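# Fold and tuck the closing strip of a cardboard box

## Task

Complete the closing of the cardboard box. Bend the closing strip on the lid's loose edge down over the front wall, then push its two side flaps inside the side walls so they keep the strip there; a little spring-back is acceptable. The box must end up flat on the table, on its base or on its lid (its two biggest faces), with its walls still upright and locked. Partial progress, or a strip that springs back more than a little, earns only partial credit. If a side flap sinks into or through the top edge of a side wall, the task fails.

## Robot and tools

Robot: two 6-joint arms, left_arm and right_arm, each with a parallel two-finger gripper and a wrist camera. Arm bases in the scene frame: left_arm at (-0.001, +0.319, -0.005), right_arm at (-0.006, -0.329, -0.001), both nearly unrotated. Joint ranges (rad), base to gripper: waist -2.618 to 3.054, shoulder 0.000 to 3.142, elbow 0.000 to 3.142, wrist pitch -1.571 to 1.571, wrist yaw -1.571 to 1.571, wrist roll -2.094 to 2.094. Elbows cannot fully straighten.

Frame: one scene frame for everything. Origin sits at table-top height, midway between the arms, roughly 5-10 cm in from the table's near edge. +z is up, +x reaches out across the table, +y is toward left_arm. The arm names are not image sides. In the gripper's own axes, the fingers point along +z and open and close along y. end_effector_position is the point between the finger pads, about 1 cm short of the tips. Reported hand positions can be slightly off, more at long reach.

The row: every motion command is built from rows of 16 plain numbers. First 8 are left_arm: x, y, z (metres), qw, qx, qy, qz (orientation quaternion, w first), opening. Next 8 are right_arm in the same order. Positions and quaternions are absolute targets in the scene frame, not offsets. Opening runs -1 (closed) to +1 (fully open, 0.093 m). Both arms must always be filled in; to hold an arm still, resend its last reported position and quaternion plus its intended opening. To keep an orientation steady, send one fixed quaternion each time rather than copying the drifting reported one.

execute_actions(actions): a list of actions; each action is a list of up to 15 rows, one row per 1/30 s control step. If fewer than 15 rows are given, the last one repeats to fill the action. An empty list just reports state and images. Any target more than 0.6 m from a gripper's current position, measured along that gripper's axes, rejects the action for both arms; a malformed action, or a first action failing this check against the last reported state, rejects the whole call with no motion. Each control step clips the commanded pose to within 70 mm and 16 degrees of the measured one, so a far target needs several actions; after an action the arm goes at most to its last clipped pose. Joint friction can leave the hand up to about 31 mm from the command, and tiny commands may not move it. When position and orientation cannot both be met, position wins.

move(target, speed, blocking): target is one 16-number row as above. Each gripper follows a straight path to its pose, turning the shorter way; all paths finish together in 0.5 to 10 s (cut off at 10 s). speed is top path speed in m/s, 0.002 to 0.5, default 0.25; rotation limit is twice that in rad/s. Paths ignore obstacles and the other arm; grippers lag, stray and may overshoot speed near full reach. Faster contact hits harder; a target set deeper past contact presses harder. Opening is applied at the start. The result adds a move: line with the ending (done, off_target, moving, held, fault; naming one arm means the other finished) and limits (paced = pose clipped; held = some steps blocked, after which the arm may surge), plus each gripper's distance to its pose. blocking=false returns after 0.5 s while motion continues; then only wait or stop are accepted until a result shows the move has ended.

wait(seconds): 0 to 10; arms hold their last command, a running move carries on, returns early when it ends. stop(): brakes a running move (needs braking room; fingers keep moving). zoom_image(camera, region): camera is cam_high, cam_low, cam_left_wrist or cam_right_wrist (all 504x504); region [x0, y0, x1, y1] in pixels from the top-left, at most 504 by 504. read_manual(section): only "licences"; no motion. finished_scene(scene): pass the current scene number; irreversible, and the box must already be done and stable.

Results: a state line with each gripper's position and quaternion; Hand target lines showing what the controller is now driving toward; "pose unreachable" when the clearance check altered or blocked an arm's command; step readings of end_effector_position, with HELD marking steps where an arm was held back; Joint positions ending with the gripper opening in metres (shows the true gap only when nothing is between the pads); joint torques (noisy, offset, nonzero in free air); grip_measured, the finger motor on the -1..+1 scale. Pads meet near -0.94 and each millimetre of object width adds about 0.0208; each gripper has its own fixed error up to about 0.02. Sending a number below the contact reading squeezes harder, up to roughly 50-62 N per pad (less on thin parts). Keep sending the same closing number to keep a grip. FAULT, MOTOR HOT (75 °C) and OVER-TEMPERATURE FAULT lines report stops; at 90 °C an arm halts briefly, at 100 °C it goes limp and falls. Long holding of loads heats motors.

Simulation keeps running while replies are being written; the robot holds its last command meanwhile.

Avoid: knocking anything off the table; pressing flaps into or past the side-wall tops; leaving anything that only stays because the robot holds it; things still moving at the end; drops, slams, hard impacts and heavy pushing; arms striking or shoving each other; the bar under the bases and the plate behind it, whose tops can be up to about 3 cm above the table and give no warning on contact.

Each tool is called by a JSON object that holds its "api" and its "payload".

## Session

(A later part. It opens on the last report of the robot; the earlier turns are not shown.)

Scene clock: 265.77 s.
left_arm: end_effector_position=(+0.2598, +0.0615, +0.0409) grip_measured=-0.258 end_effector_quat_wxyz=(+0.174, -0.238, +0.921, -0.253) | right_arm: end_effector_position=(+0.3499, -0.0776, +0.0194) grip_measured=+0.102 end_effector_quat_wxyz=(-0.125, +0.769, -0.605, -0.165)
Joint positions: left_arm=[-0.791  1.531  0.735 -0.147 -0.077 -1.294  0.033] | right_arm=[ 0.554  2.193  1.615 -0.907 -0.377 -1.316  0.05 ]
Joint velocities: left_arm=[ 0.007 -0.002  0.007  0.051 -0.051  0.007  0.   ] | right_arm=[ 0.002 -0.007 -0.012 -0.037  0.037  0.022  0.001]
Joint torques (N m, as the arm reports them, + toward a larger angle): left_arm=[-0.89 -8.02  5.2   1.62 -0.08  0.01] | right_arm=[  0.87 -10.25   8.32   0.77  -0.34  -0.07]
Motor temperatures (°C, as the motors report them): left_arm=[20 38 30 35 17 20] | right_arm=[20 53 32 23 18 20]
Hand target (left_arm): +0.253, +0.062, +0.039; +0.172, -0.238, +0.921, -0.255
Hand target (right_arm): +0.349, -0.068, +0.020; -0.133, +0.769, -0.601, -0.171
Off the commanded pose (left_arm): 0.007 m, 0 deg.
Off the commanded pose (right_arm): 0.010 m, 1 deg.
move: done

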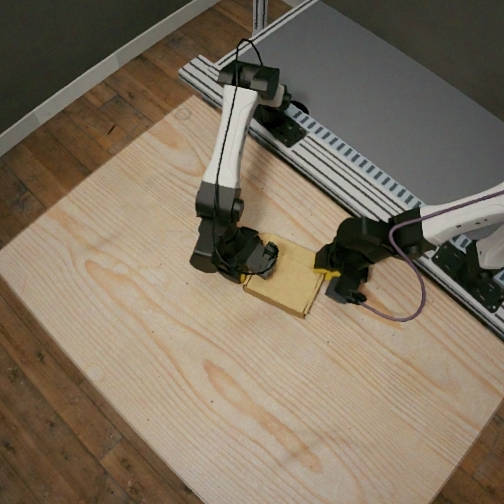

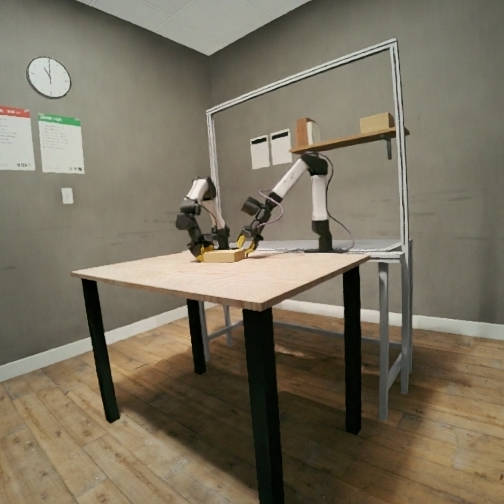

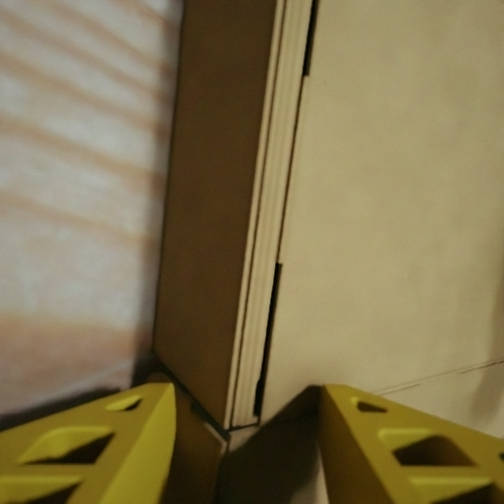

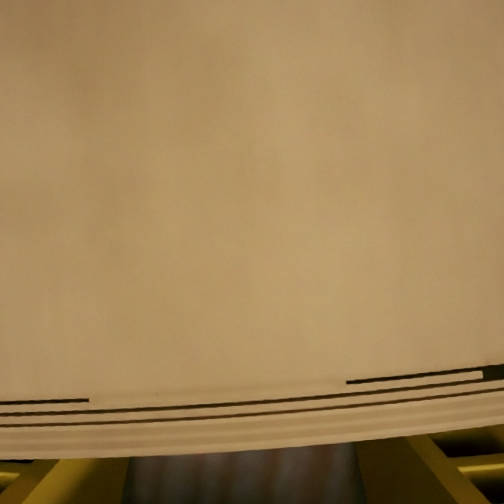

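{"api": "execute_actions", "payload": {"actions": [[[0.253,0.0625,0.039,0.1716,-0.2378,0.9215,-0.2545,-0.32,0.349,-0.068,0.020,0.1332,-0.7695,0.6011,0.1706,0.1]]]}}

{"api": "zoom_image", "payload": {"camera": "cam_left_wrist", "region": [100, 304, 300, 504]}}

Scene clock: 270.53 s.
left_arm: end_effector_position=(+0.2597, +0.0612, +0.0413) grip_measured=-0.318 end_effector_quat_wxyz=(+0.174, -0.239, +0.921, -0.254) | right_arm: end_effector_position=(+0.3499, -0.0776, +0.0194) grip_measured=+0.102 end_effector_quat_wxyz=(-0.125, +0.769, -0.605, -0.165)
Joint positions: left_arm=[-0.792  1.53   0.735 -0.147 -0.077 -1.295  0.03 ] | right_arm=[ 0.554  2.193  1.615 -0.907 -0.377 -1.316  0.05 ]
Joint velocities: left_arm=[-0.007 -0.007  0.002  0.037 -0.007 -0.007  0.   ] | right_arm=[-0.002 -0.007  0.002 -0.007 -0.022 -0.022  0.   ]
Joint torques (N m, as the arm reports them, + toward a larger angle): left_arm=[-0.97 -7.8   5.23  1.64 -0.08  0.02] | right_arm=[  0.89 -10.24   8.28   0.76  -0.37  -0.06]
Motor temperatures (°C, as the motors report them): left_arm=[20 38 30 35 17 20] | right_arm=[20 54 32 23 18 20]
Hand target (left_arm): +0.253, +0.062, +0.039; +0.171, -0.238, +0.922, -0.254
Hand target (right_arm): +0.349, -0.068, +0.020; -0.133, +0.769, -0.601, -0.171
Off the commanded pose (left_arm): 0.007 m, 0 deg.
Off the commanded pose (right_arm): 0.010 m, 1 deg.
Step readings (end_effector_position):
0: left_arm (+0.2598, +0.0615, +0.0409) | right_arm (+0.3499, -0.0776, +0.0194)
1: left_arm (+0.2598, +0.0615, +0.0409) | right_arm (+0.3499, -0.0776, +0.0194)
2: left_arm (+0.2597, +0.0614, +0.0409) | right_arm (+0.3499, -0.0776, +0.0194)
4: left_arm (+0.2597, +0.0612, +0.0413) | right_arm (+0.3499, -0.0776, +0.0194)
8: left_arm (+0.2597, +0.0612, +0.0413) | right_arm (+0.3499, -0.0776, +0.0194)
15: end_effector_position above

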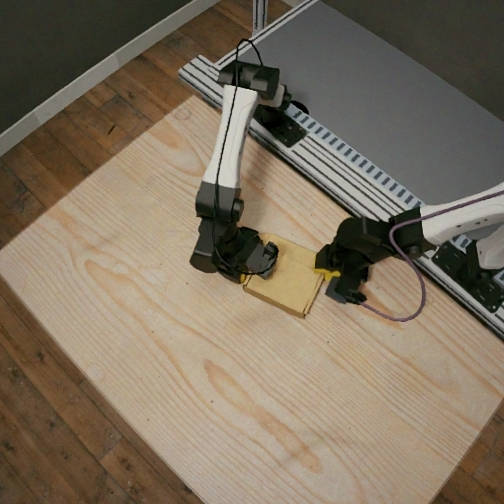

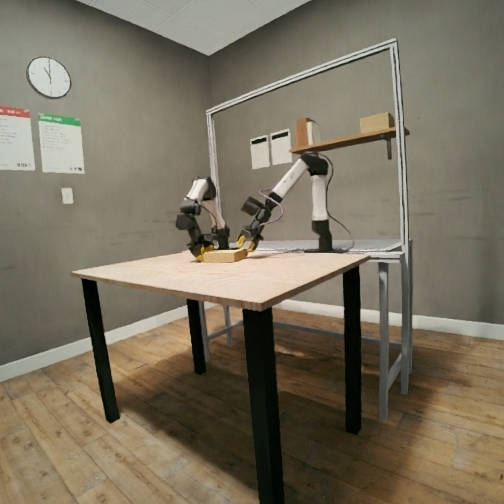

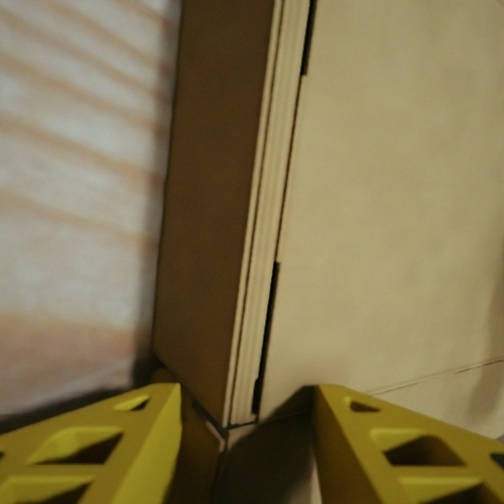

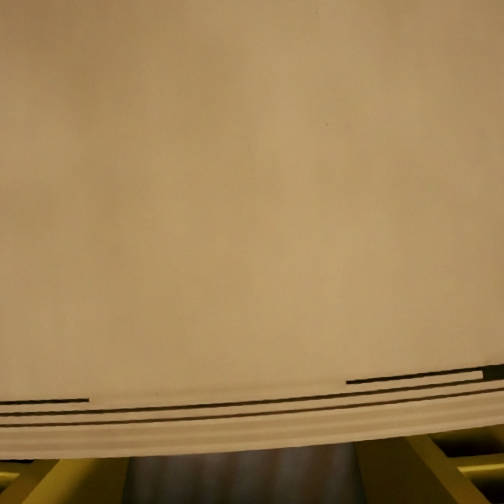

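Region (100, 304, 300, 504) of cam_left_wrist's 504x504 image, scaled by 2.520, with more detail than that image has.

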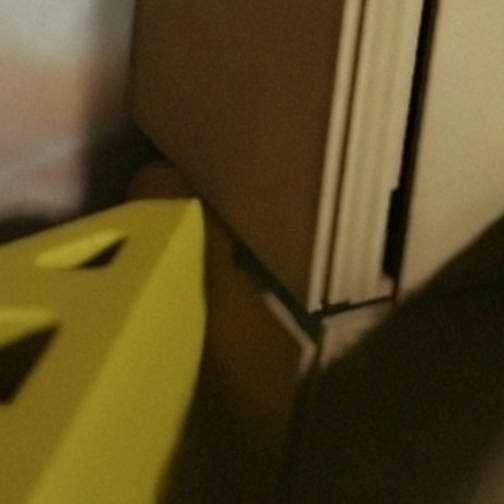

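{"api": "move", "payload": {"target": [0.264,0.0635,0.039,0.1716,-0.2378,0.9215,-0.2545,-0.34,0.349,-0.068,0.020,0.1332,-0.7695,0.6011,0.1706,0.1], "speed": 0.008}}

{"api": "zoom_image", "payload": {"camera": "cam_left_wrist", "region": [100, 304, 300, 504]}}

Scene clock: 276.97 s.
left_arm: end_effector_position=(+0.2603, +0.0618, +0.0411) grip_measured=-0.338 end_effector_quat_wxyz=(+0.169, -0.237, +0.922, -0.257) | right_arm: end_effector_position=(+0.3499, -0.0776, +0.0194) grip_measured=+0.102 end_effector_quat_wxyz=(-0.125, +0.769, -0.605, -0.165)
Joint positions: left_arm=[-0.78   1.53   0.735 -0.147 -0.057 -1.287  0.029] | right_arm=[ 0.554  2.193  1.615 -0.907 -0.377 -1.316  0.05 ]
Joint velocities: left_arm=[-0.002 -0.002 -0.007  0.022  0.007 -0.022  0.   ] | right_arm=[-0.002 -0.007  0.012 -0.051 -0.022  0.022 -0.   ]
Joint torques (N m, as the arm reports them, + toward a larger angle): left_arm=[ 0.6  -5.68  7.29  1.65 -0.08  0.15] | right_arm=[  0.89 -10.28   8.32   0.76  -0.35  -0.07]
Motor temperatures (°C, as the motors report them): left_arm=[20 38 30 35 17 20] | right_arm=[20 54 32 23 18 20]
Hand target (left_arm): +0.264, +0.064, +0.039; +0.172, -0.238, +0.922, -0.254
Hand target (right_arm): +0.349, -0.068, +0.020; -0.133, +0.769, -0.601, -0.171
Off the commanded pose (left_arm): 0.005 m, 0 deg.
Off the commanded pose (right_arm): 0.010 m, 1 deg.
move: done

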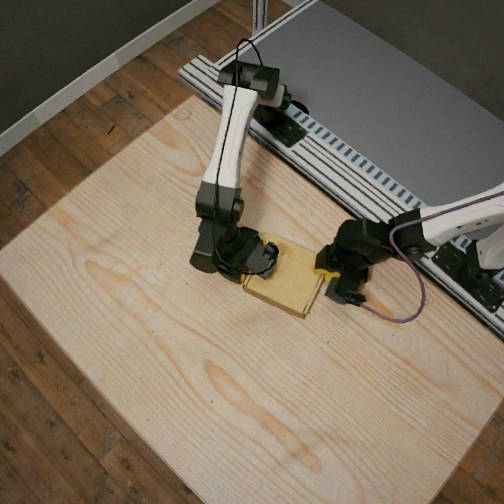

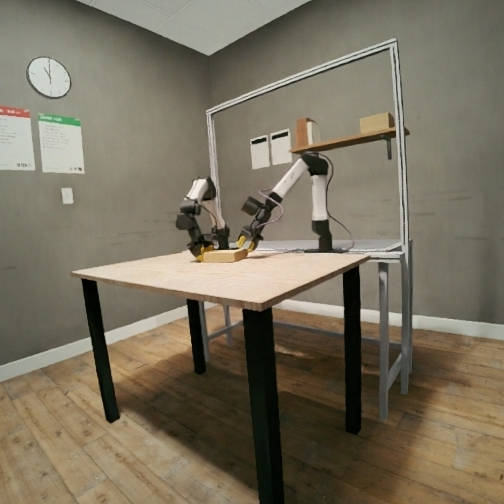

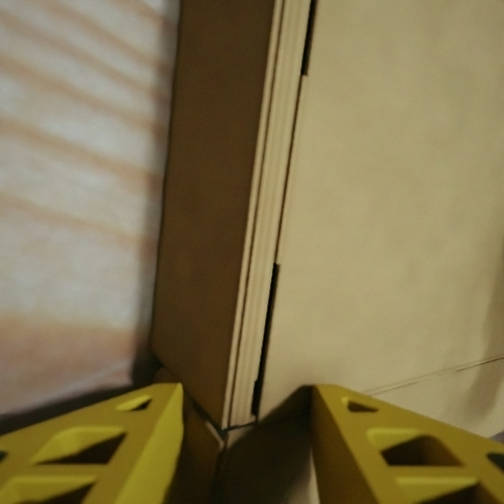

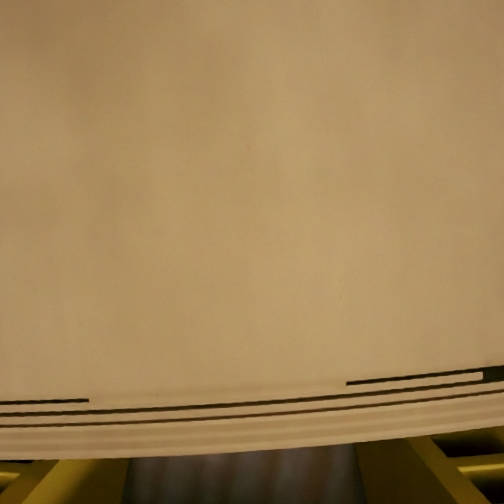

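Region (100, 304, 300, 504) of cam_left_wrist's 504x504 image, scaled by 2.520, with more detail than that image has.

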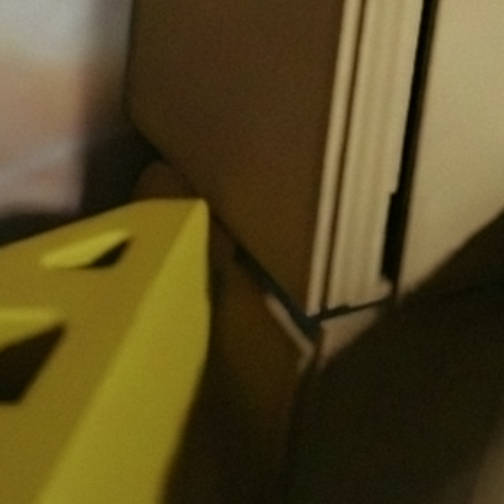

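{"api": "execute_actions", "payload": {"actions": [[[0.267,0.064,0.039,0.1716,-0.2378,0.9215,-0.2545,-0.34,0.349,-0.068,0.020,0.1332,-0.7695,0.6011,0.1706,0.1]],[[0.267,0.064,0.039,0.1716,-0.2378,0.9215,-0.2545,-0.30,0.349,-0.068,0.020,0.1332,-0.7695,0.6011,0.1706,0.1]]]}}

{"api": "zoom_image", "payload": {"camera": "cam_left_wrist", "region": [100, 304, 300, 504]}}

Scene clock: 282.30 s.
left_arm: end_effector_position=(+0.2629, +0.0643, +0.0411) grip_measured=-0.302 end_effector_quat_wxyz=(+0.169, -0.238, +0.921, -0.256) | right_arm: end_effector_position=(+0.3497, -0.0771, +0.0197) grip_measured=+0.102 end_effector_quat_wxyz=(-0.126, +0.768, -0.605, -0.167)
Joint positions: left_arm=[-0.768  1.53   0.735 -0.146 -0.052 -1.278  0.031] | right_arm=[ 0.554  2.193  1.615 -0.907 -0.381 -1.316  0.05 ]
Joint velocities: left_arm=[-0.012  0.007 -0.012 -0.051 -0.007 -0.051  0.   ] | right_arm=[ 0.002 -0.002 -0.007 -0.125 -0.051 -0.022 -0.001]
Joint torques (N m, as the arm reports them, + toward a larger angle): left_arm=[ 0.34 -5.16  7.81  1.64 -0.08  0.16] | right_arm=[  0.86 -10.22   8.31   0.76  -0.32  -0.06]
Motor temperatures (°C, as the motors report them): left_arm=[20 37 30 35 17 20] | right_arm=[20 54 32 22 18 20]
Hand target (left_arm): +0.267, +0.064, +0.039; +0.172, -0.238, +0.922, -0.254
Hand target (right_arm): +0.349, -0.068, +0.020; -0.133, +0.769, -0.601, -0.171
Off the commanded pose (left_arm): 0.005 m, 0 deg.
Off the commanded pose (right_arm): 0.009 m, 1 deg.
Step readings (end_effector_position; steps 1 to 15: 1st action; 16 to 30: 2nd action):
0: left_arm (+0.2602, +0.0617, +0.0411) | right_arm (+0.3499, -0.0776, +0.0194)
1: left_arm (+0.2604, +0.0619, +0.0411) | right_arm (+0.3499, -0.0776, +0.0194)
2: left_arm (+0.2609, +0.0623, +0.0411) | right_arm (+0.3499, -0.0775, +0.0194)
4: left_arm (+0.2619, +0.0634, +0.0411) | right_arm (+0.3498, -0.0773, +0.0195)
8: left_arm (+0.2622, +0.0637, +0.0411) | right_arm (+0.3497, -0.0771, +0.0196)
15: left_arm (+0.2622, +0.0636, +0.0411) | right_arm (+0.3497, -0.0771, +0.0197)
16: left_arm (+0.2622, +0.0636, +0.0411) | right_arm (+0.3497, -0.0771, +0.0197)
17: left_arm (+0.2624, +0.0638, +0.0411) | right_arm (+0.3497, -0.0771, +0.0197)
19: left_arm (+0.2629, +0.0643, +0.0411) | right_arm (+0.3497, -0.0771, +0.0197)
23: left_arm (+0.2629, +0.0643, +0.0411) | right_arm (+0.3497, -0.0771, +0.0197)
30: end_effector_position above

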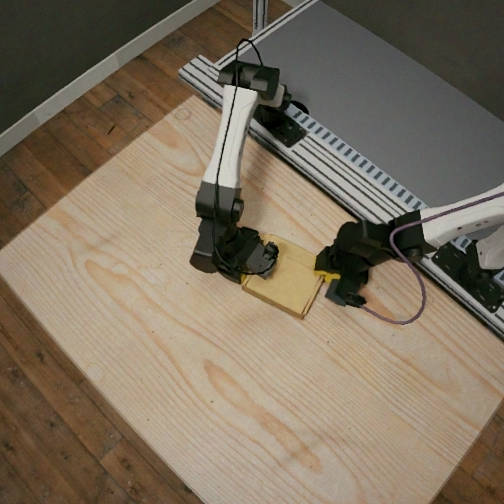

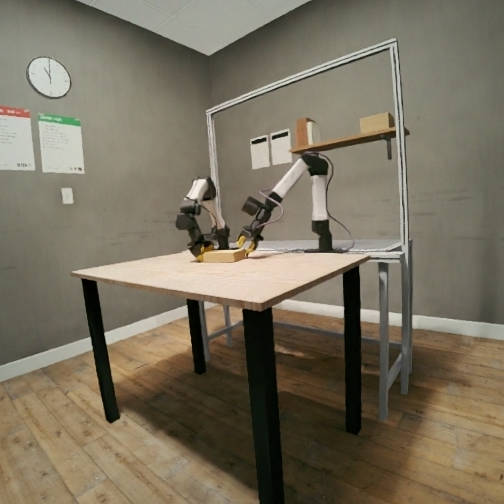

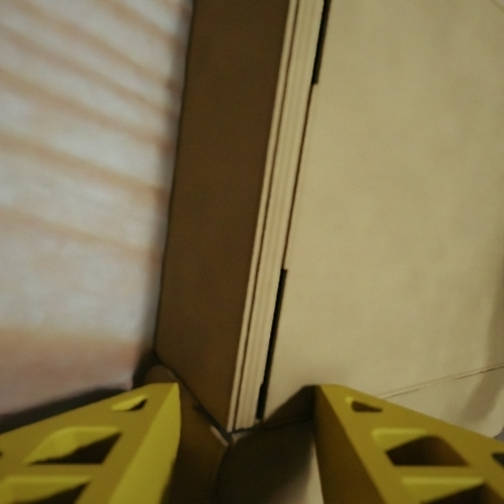

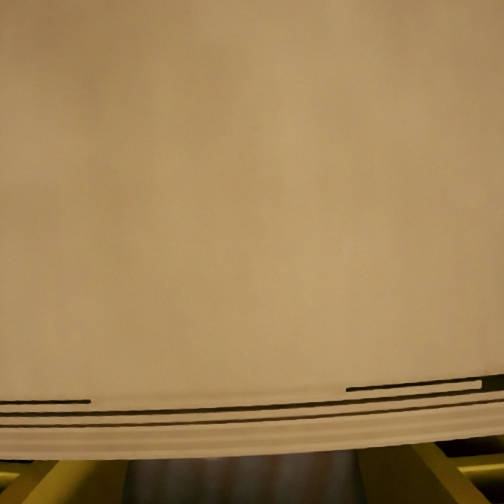

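Region (100, 304, 300, 504) of cam_left_wrist's 504x504 image, scaled by 2.520, with more detail than that image has.

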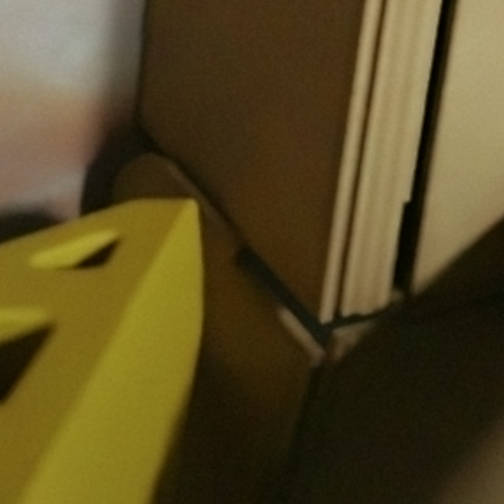

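{"api": "execute_actions", "payload": {"actions": [[[0.267,0.064,0.039,0.1716,-0.2378,0.9215,-0.2545,-0.36,0.349,-0.068,0.020,0.1332,-0.7695,0.6011,0.1706,0.1]],[[0.267,0.064,0.039,0.1716,-0.2378,0.9215,-0.2545,-0.41,0.349,-0.068,0.020,0.1332,-0.7695,0.6011,0.1706,0.1]]]}}

{"api": "zoom_image", "payload": {"camera": "cam_left_wrist", "region": [100, 304, 300, 504]}}

Scene clock: 293.03 s.
left_arm: end_effector_position=(+0.2629, +0.0643, +0.0411) grip_measured=-0.406 end_effector_quat_wxyz=(+0.170, -0.238, +0.922, -0.256) | right_arm: end_effector_position=(+0.3497, -0.0771, +0.0197) grip_measured=+0.102 end_effector_quat_wxyz=(-0.126, +0.768, -0.605, -0.167)
Joint positions: left_arm=[-0.768  1.53   0.735 -0.146 -0.052 -1.277  0.026] | right_arm=[ 0.554  2.193  1.615 -0.907 -0.381 -1.316  0.05 ]
Joint velocities: left_arm=[ 0.012  0.027 -0.002 -0.037  0.007 -0.037 -0.   ] | right_arm=[-0.017 -0.012 -0.012  0.081 -0.051 -0.051 -0.001]
Joint torques (N m, as the arm reports them, + toward a larger angle): left_arm=[ 0.42 -5.13  7.91  1.66 -0.07  0.15] | right_arm=[  0.88 -10.21   8.29   0.77  -0.33  -0.08]
Motor temperatures (°C, as the motors report them): left_arm=[20 36 31 35 17 20] | right_arm=[20 54 32 22 18 20]
Hand target (left_arm): +0.267, +0.064, +0.039; +0.172, -0.238, +0.922, -0.254
Hand target (right_arm): +0.349, -0.068, +0.020; -0.133, +0.769, -0.601, -0.171
Off the commanded pose (left_arm): 0.005 m, 0 deg.
Off the commanded pose (right_arm): 0.009 m, 1 deg.
Step readings (end_effector_position; steps 1 to 15: 1st action; 16 to 30: 2nd action):
0: left_arm (+0.2629, +0.0643, +0.0411) | right_arm (+0.3497, -0.0771, +0.0197)
1: left_arm (+0.2629, +0.0643, +0.0411) | right_arm (+0.3497, -0.0771, +0.0197)
2: left_arm (+0.2629, +0.0643, +0.0411) | right_arm (+0.3497, -0.0771, +0.0197)
4: left_arm (+0.2629, +0.0643, +0.0411) | right_arm (+0.3497, -0.0771, +0.0197)
8: left_arm (+0.2629, +0.0643, +0.0411) | right_arm (+0.3497, -0.0771, +0.0197)
15: left_arm (+0.2629, +0.0643, +0.0411) | right_arm (+0.3497, -0.0771, +0.0197)
16: left_arm (+0.2629, +0.0643, +0.0411) | right_arm (+0.3497, -0.0771, +0.0197)
17: left_arm (+0.2629, +0.0643, +0.0411) | right_arm (+0.3497, -0.0771, +0.0197)
19: left_arm (+0.2629, +0.0643, +0.0411) | right_arm (+0.3497, -0.0771, +0.0197)
23: left_arm (+0.2629, +0.0643, +0.0411) | right_arm (+0.3497, -0.0771, +0.0197)
30: end_effector_position above

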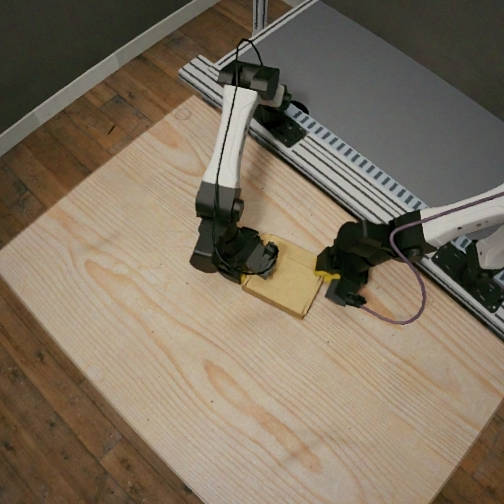

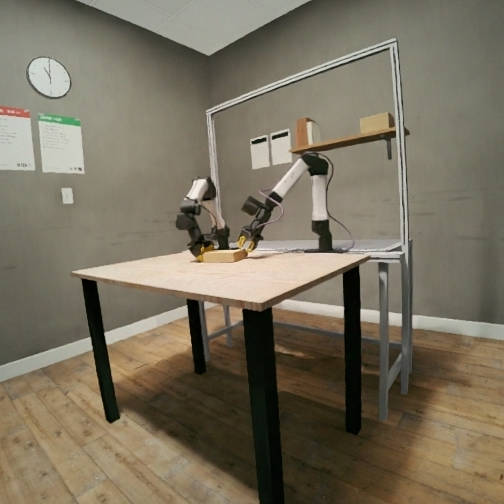

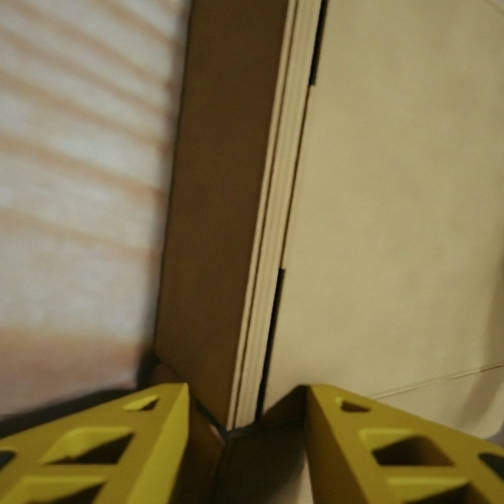

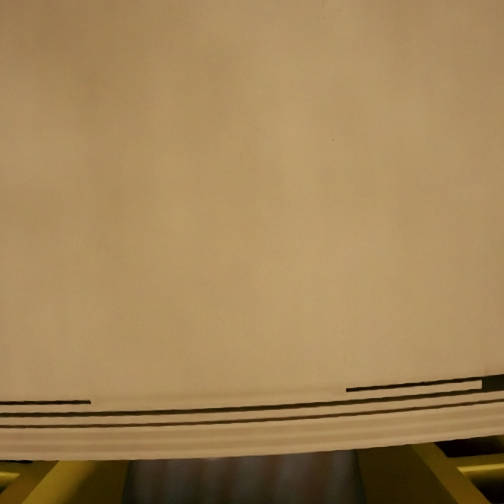

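Region (100, 304, 300, 504) of cam_left_wrist's 504x504 image, scaled by 2.520, with more detail than that image has.

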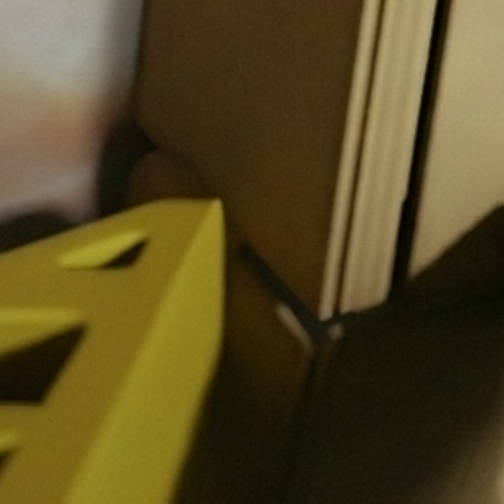

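{"api": "move", "payload": {"target": [0.2595,0.0563,0.039,0.1716,-0.2378,0.9215,-0.2545,-0.35,0.349,-0.068,0.020,0.1332,-0.7695,0.6011,0.1706,0.1], "speed": 0.01}}

{"api": "zoom_image", "payload": {"camera": "cam_left_wrist", "region": [100, 304, 300, 504]}}

Scene clock: 321.80 s.
left_arm: end_effector_position=(+0.2624, +0.0639, +0.0414) grip_measured=-0.352 end_effector_quat_wxyz=(+0.179, -0.242, +0.920, -0.251) | right_arm: end_effector_position=(+0.3498, -0.0773, +0.0195) grip_measured=+0.102 end_effector_quat_wxyz=(-0.126, +0.768, -0.605, -0.166)
Joint positions: left_arm=[-0.785  1.53   0.735 -0.146 -0.085 -1.292  0.028] | right_arm=[ 0.554  2.193  1.615 -0.907 -0.379 -1.316  0.05 ]
Joint velocities: left_arm=[-0.007 -0.007  0.002 -0.007 -0.022  0.051  0.001] | right_arm=[ 0.002  0.002  0.002 -0.066  0.037 -0.037 -0.001]
Joint torques (N m, as the arm reports them, + toward a larger angle): left_arm=[-1.25 -4.91  7.88  1.62  0.02 -0.02] | right_arm=[  0.88 -10.22   8.34   0.77  -0.33  -0.06]
Motor temperatures (°C, as the motors report them): left_arm=[20 34 32 35 17 20] | right_arm=[20 55 32 22 18 20]
Hand target (left_arm): +0.260, +0.057, +0.039; +0.172, -0.238, +0.922, -0.255
Hand target (right_arm): +0.349, -0.068, +0.020; -0.133, +0.769, -0.601, -0.171
Off the commanded pose (left_arm): 0.008 m, 1 deg.
Off the commanded pose (right_arm): 0.009 m, 1 deg.
move: done

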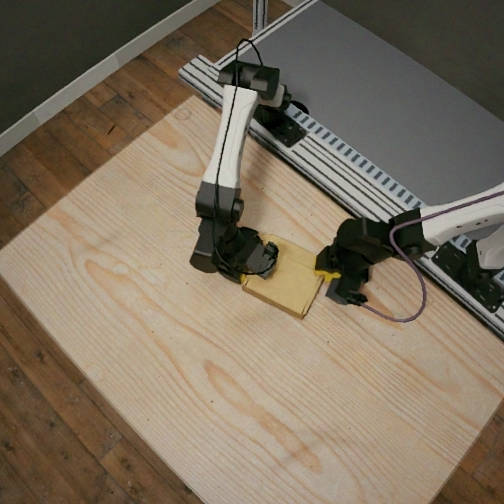

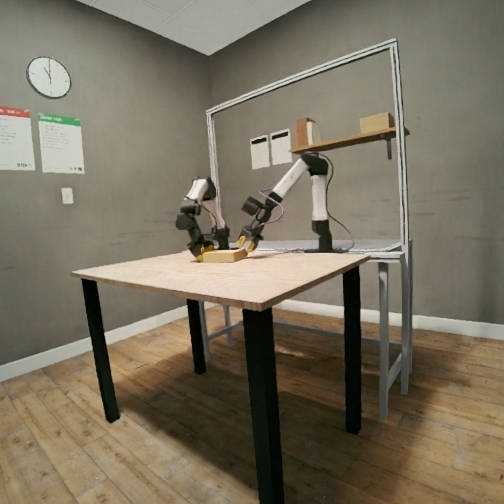

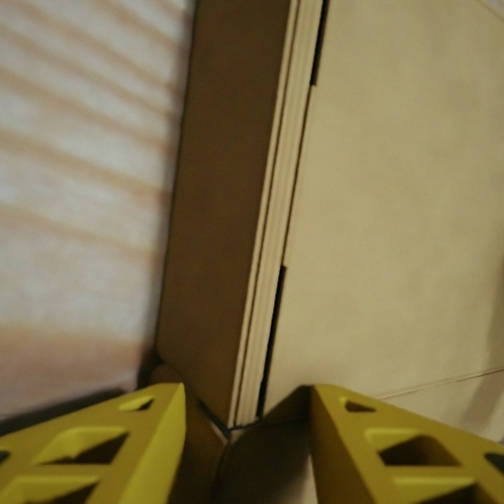

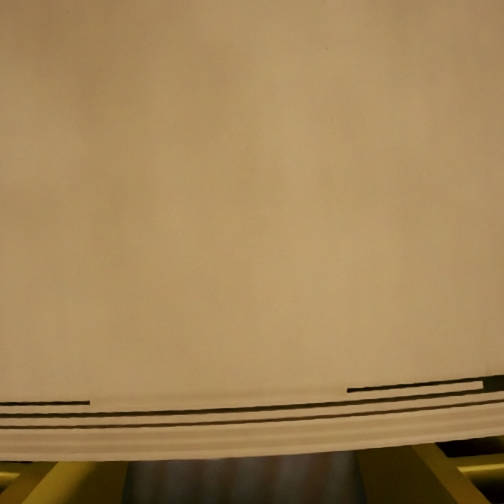

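Region (100, 304, 300, 504) of cam_left_wrist's 504x504 image, scaled by 2.520, with more detail than that image has.

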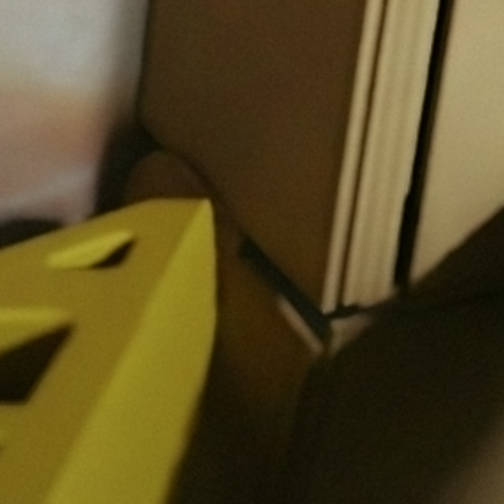

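{"api": "move", "payload": {"target": [0.250,0.061,0.039,0.1716,-0.2378,0.9215,-0.2545,-0.33,0.349,-0.068,0.020,0.1332,-0.7695,0.6011,0.1706,0.1], "speed": 0.01}}

{"api": "zoom_image", "payload": {"camera": "cam_left_wrist", "region": [100, 304, 300, 504]}}

Scene clock: 327.43 s.
left_arm: end_effector_position=(+0.2593, +0.0607, +0.0416) grip_measured=-0.332 end_effector_quat_wxyz=(+0.179, -0.241, +0.920, -0.252) | right_arm: end_effector_position=(+0.3499, -0.0775, +0.0195) grip_measured=+0.102 end_effector_quat_wxyz=(-0.125, +0.768, -0.605, -0.166)
Joint positions: left_arm=[-0.8    1.53   0.735 -0.146 -0.092 -1.303  0.029] | right_arm=[ 0.554  2.193  1.615 -0.907 -0.378 -1.316  0.05 ]
Joint velocities: left_arm=[ 0.012 -0.027  0.002  0.007 -0.022  0.022  0.001] | right_arm=[ 0.002 -0.012 -0.002 -0.066  0.037 -0.022  0.001]
Joint torques (N m, as the arm reports them, + toward a larger angle): left_arm=[-1.21 -8.03  4.99  1.62  0.   -0.04] | right_arm=[  0.88 -10.23   8.32   0.77  -0.35  -0.07]
Motor temperatures (°C, as the motors report them): left_arm=[20 34 33 35 17 20] | right_arm=[20 55 32 22 18 20]
Hand target (left_arm): +0.250, +0.061, +0.039; +0.172, -0.238, +0.922, -0.254
Hand target (right_arm): +0.349, -0.068, +0.020; -0.133, +0.769, -0.601, -0.170
Off the commanded pose (left_arm): 0.010 m, 1 deg.
Off the commanded pose (right_arm): 0.010 m, 1 deg.
move: done

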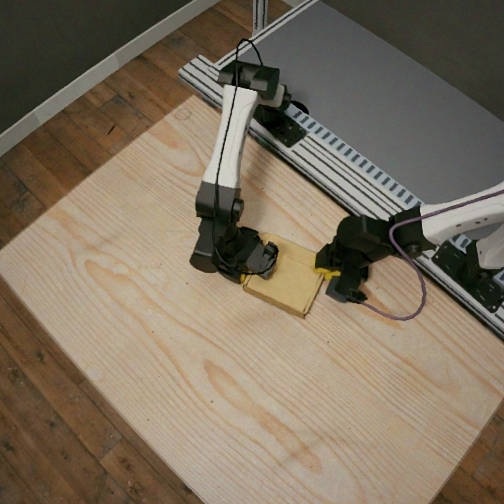

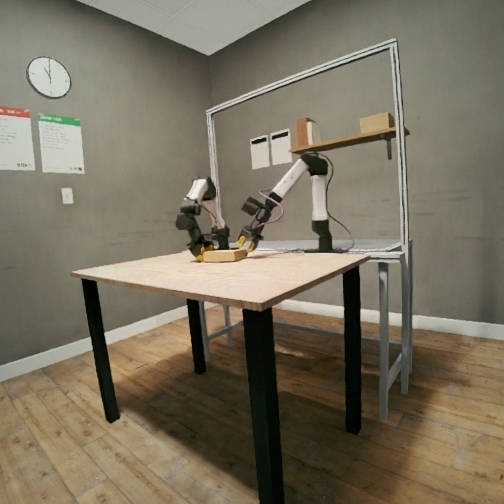

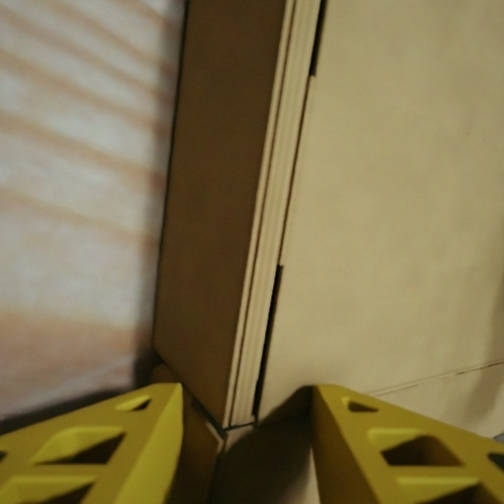

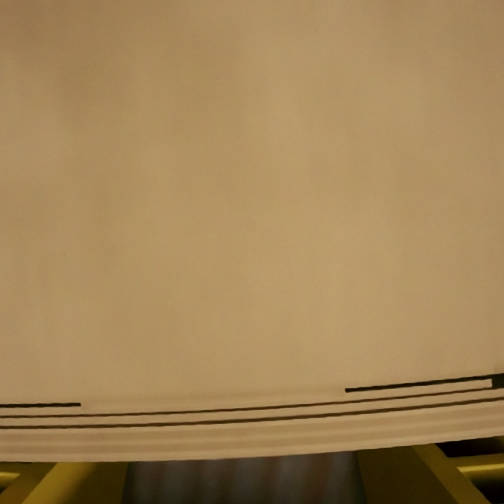

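Region (100, 304, 300, 504) of cam_left_wrist's 504x504 image, scaled by 2.520, with more detail than that image has.

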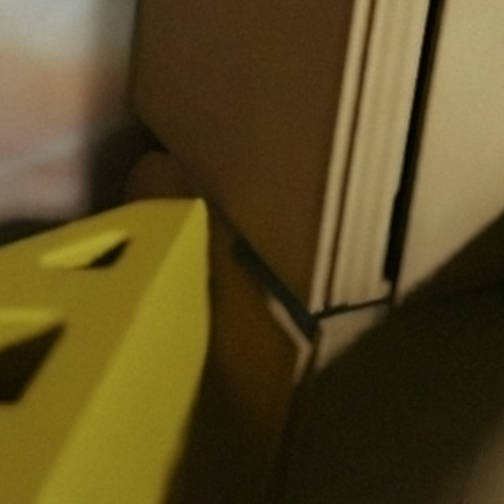

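{"api": "move", "payload": {"target": [0.246,0.062,0.039,0.1716,-0.2378,0.9215,-0.2545,-0.33,0.349,-0.068,0.020,0.1332,-0.7695,0.6011,0.1706,0.1], "speed": 0.01}}

{"api": "zoom_image", "payload": {"camera": "cam_left_wrist", "region": [100, 304, 300, 504]}}

Scene clock: 334.00 s.
left_arm: end_effector_position=(+0.2536, +0.0608, +0.0415) grip_measured=-0.332 end_effector_quat_wxyz=(+0.177, -0.239, +0.921, -0.253) | right_arm: end_effector_position=(+0.3500, -0.0777, +0.0193) grip_measured=+0.102 end_effector_quat_wxyz=(-0.125, +0.769, -0.605, -0.165)
Joint positions: left_arm=[-0.813  1.515  0.72  -0.147 -0.094 -1.312  0.029] | right_arm=[ 0.554  2.193  1.615 -0.907 -0.376 -1.316  0.05 ]
Joint velocities: left_arm=[-0.012 -0.002 -0.007  0.066 -0.007 -0.022  0.001] | right_arm=[-0.012  0.032 -0.007  0.081  0.007  0.007  0.001]
Joint torques (N m, as the arm reports them, + toward a larger angle): left_arm=[-0.96 -7.89  5.17  1.6  -0.05 -0.01] | right_arm=[  0.89 -10.24   8.31   0.76  -0.37  -0.07]
Motor temperatures (°C, as the motors report them): left_arm=[20 35 32 34 17 20] | right_arm=[20 56 32 22 18 20]
Hand target (left_arm): +0.246, +0.062, +0.039; +0.172, -0.238, +0.922, -0.255
Hand target (right_arm): +0.349, -0.068, +0.020; -0.133, +0.769, -0.601, -0.171
Off the commanded pose (left_arm): 0.008 m, 1 deg.
Off the commanded pose (right_arm): 0.010 m, 1 deg.
move: done

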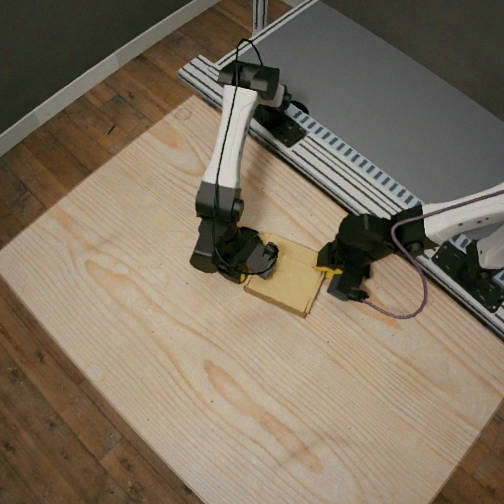

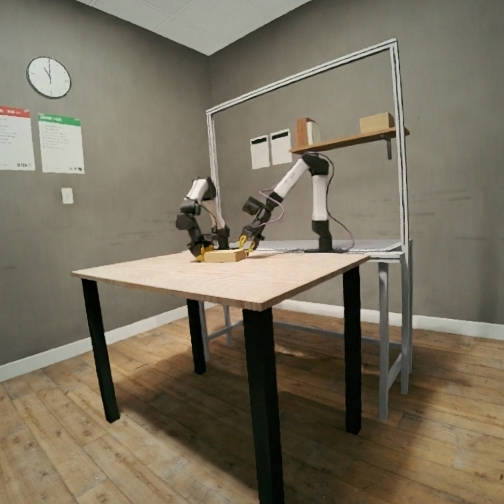

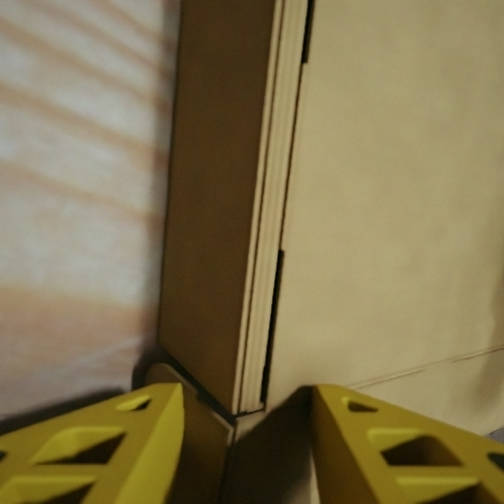

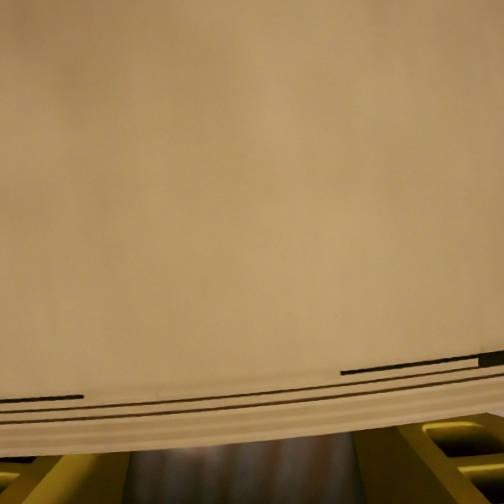

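Region (100, 304, 300, 504) of cam_left_wrist's 504x504 image, scaled by 2.520, with more detail than that image has.

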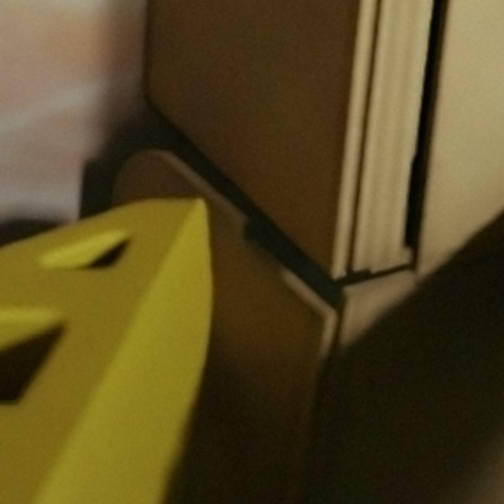

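{"api": "execute_actions", "payload": {"actions": [[[0.246,0.062,0.039,0.1716,-0.2378,0.9215,-0.2545,-0.38,0.349,-0.068,0.020,0.1332,-0.7695,0.6011,0.1706,0.1]],[[0.246,0.062,0.039,0.1716,-0.2378,0.9215,-0.2545,-0.43,0.349,-0.068,0.020,0.1332,-0.7695,0.6011,0.1706,0.1]]]}}

{"api": "zoom_image", "payload": {"camera": "cam_left_wrist", "region": [100, 304, 300, 504]}}

Scene clock: 339.93 s.
left_arm: end_effector_position=(+0.2537, +0.0607, +0.0421) grip_measured=-0.428 end_effector_quat_wxyz=(+0.177, -0.239, +0.920, -0.254) | right_arm: end_effector_position=(+0.3500, -0.0777, +0.0193) grip_measured=+0.102 end_effector_quat_wxyz=(-0.125, +0.769, -0.605, -0.165)
Joint positions: left_arm=[-0.813  1.513  0.72  -0.147 -0.094 -1.312  0.025] | right_arm=[ 0.554  2.193  1.615 -0.907 -0.376 -1.316  0.05 ]
Joint velocities: left_arm=[-0.012  0.002 -0.002  0.022 -0.095 -0.007 -0.   ] | right_arm=[-0.002 -0.017 -0.012 -0.022 -0.037  0.051  0.   ]
Joint torques (N m, as the arm reports them, + toward a larger angle): left_arm=[-0.95 -7.69  5.19  1.62 -0.05  0.  ] | right_arm=[  0.86 -10.2    8.29   0.76  -0.36  -0.08]
Motor temperatures (°C, as the motors report them): left_arm=[20 35 32 34 17 20] | right_arm=[20 56 32 22 18 20]
Hand target (left_arm): +0.246, +0.062, +0.039; +0.171, -0.238, +0.922, -0.254
Hand target (right_arm): +0.349, -0.068, +0.020; -0.133, +0.769, -0.601, -0.171
Off the commanded pose (left_arm): 0.008 m, 1 deg.
Off the commanded pose (right_arm): 0.010 m, 1 deg.
Step readings (end_effector_position; steps 1 to 15: 1st action; 16 to 30: 2nd action):
0: left_arm (+0.2536, +0.0608, +0.0415) | right_arm (+0.3500, -0.0777, +0.0193)
1: left_arm (+0.2536, +0.0608, +0.0415) | right_arm (+0.3500, -0.0777, +0.0193)
2: left_arm (+0.2536, +0.0608, +0.0415) | right_arm (+0.3500, -0.0777, +0.0193)
4: left_arm (+0.2536, +0.0608, +0.0415) | right_arm (+0.3500, -0.0777, +0.0193)
8: left_arm (+0.2536, +0.0608, +0.0415) | right_arm (+0.3500, -0.0777, +0.0193)
15: left_arm (+0.2536, +0.0608, +0.0415) | right_arm (+0.3500, -0.0777, +0.0193)
16: left_arm (+0.2536, +0.0608, +0.0415) | right_arm (+0.3500, -0.0777, +0.0193)
17: left_arm (+0.2536, +0.0608, +0.0418) | right_arm (+0.3500, -0.0777, +0.0193)
19: left_arm (+0.2537, +0.0607, +0.0421) | right_arm (+0.3500, -0.0777, +0.0193)
23: left_arm (+0.2537, +0.0607, +0.0421) | right_arm (+0.3500, -0.0777, +0.0193)
30: end_effector_position above

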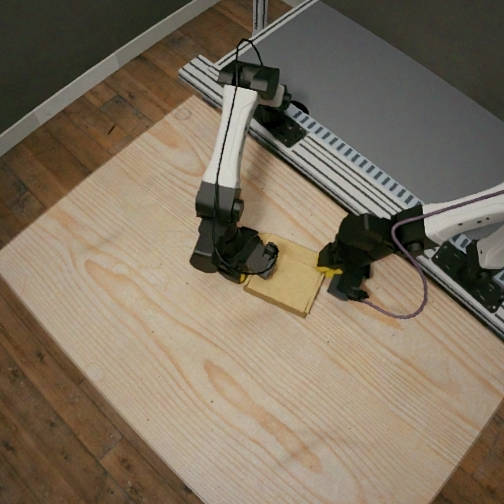

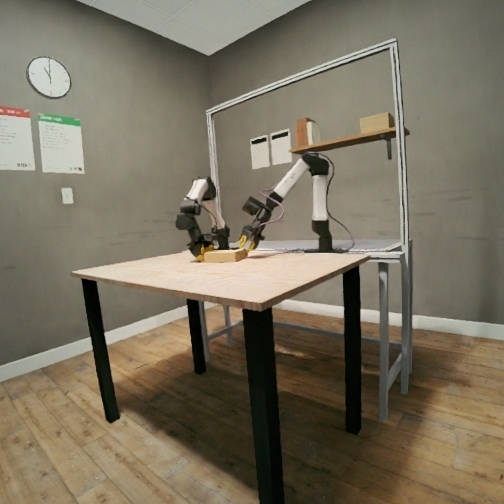

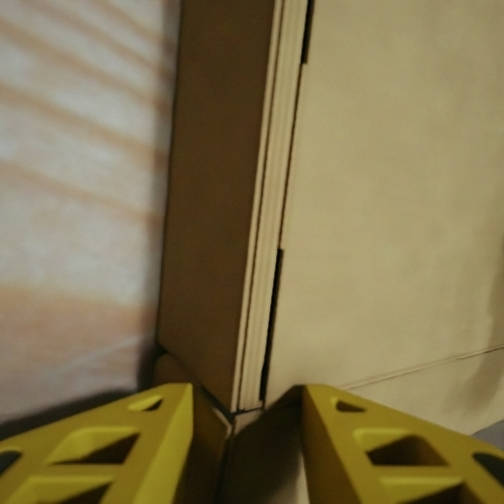

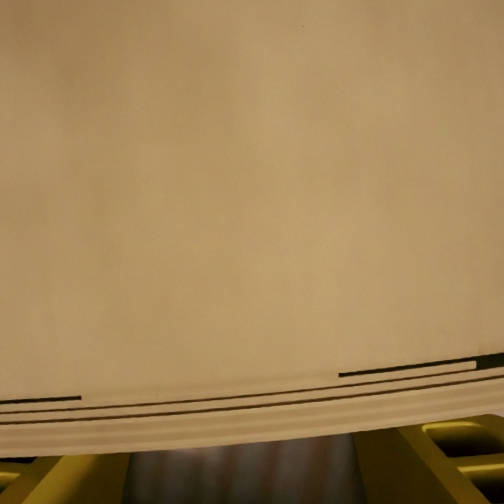

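Region (100, 304, 300, 504) of cam_left_wrist's 504x504 image, scaled by 2.520, with more detail than that image has.

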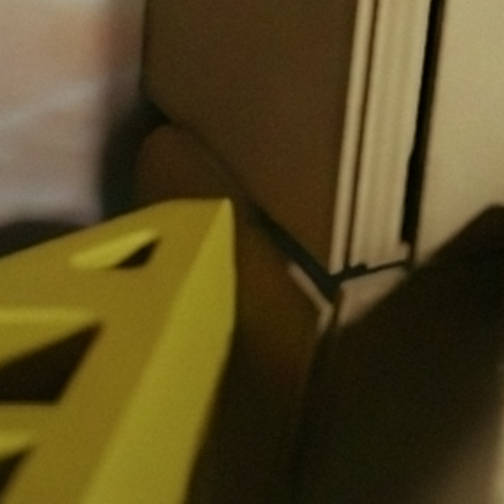

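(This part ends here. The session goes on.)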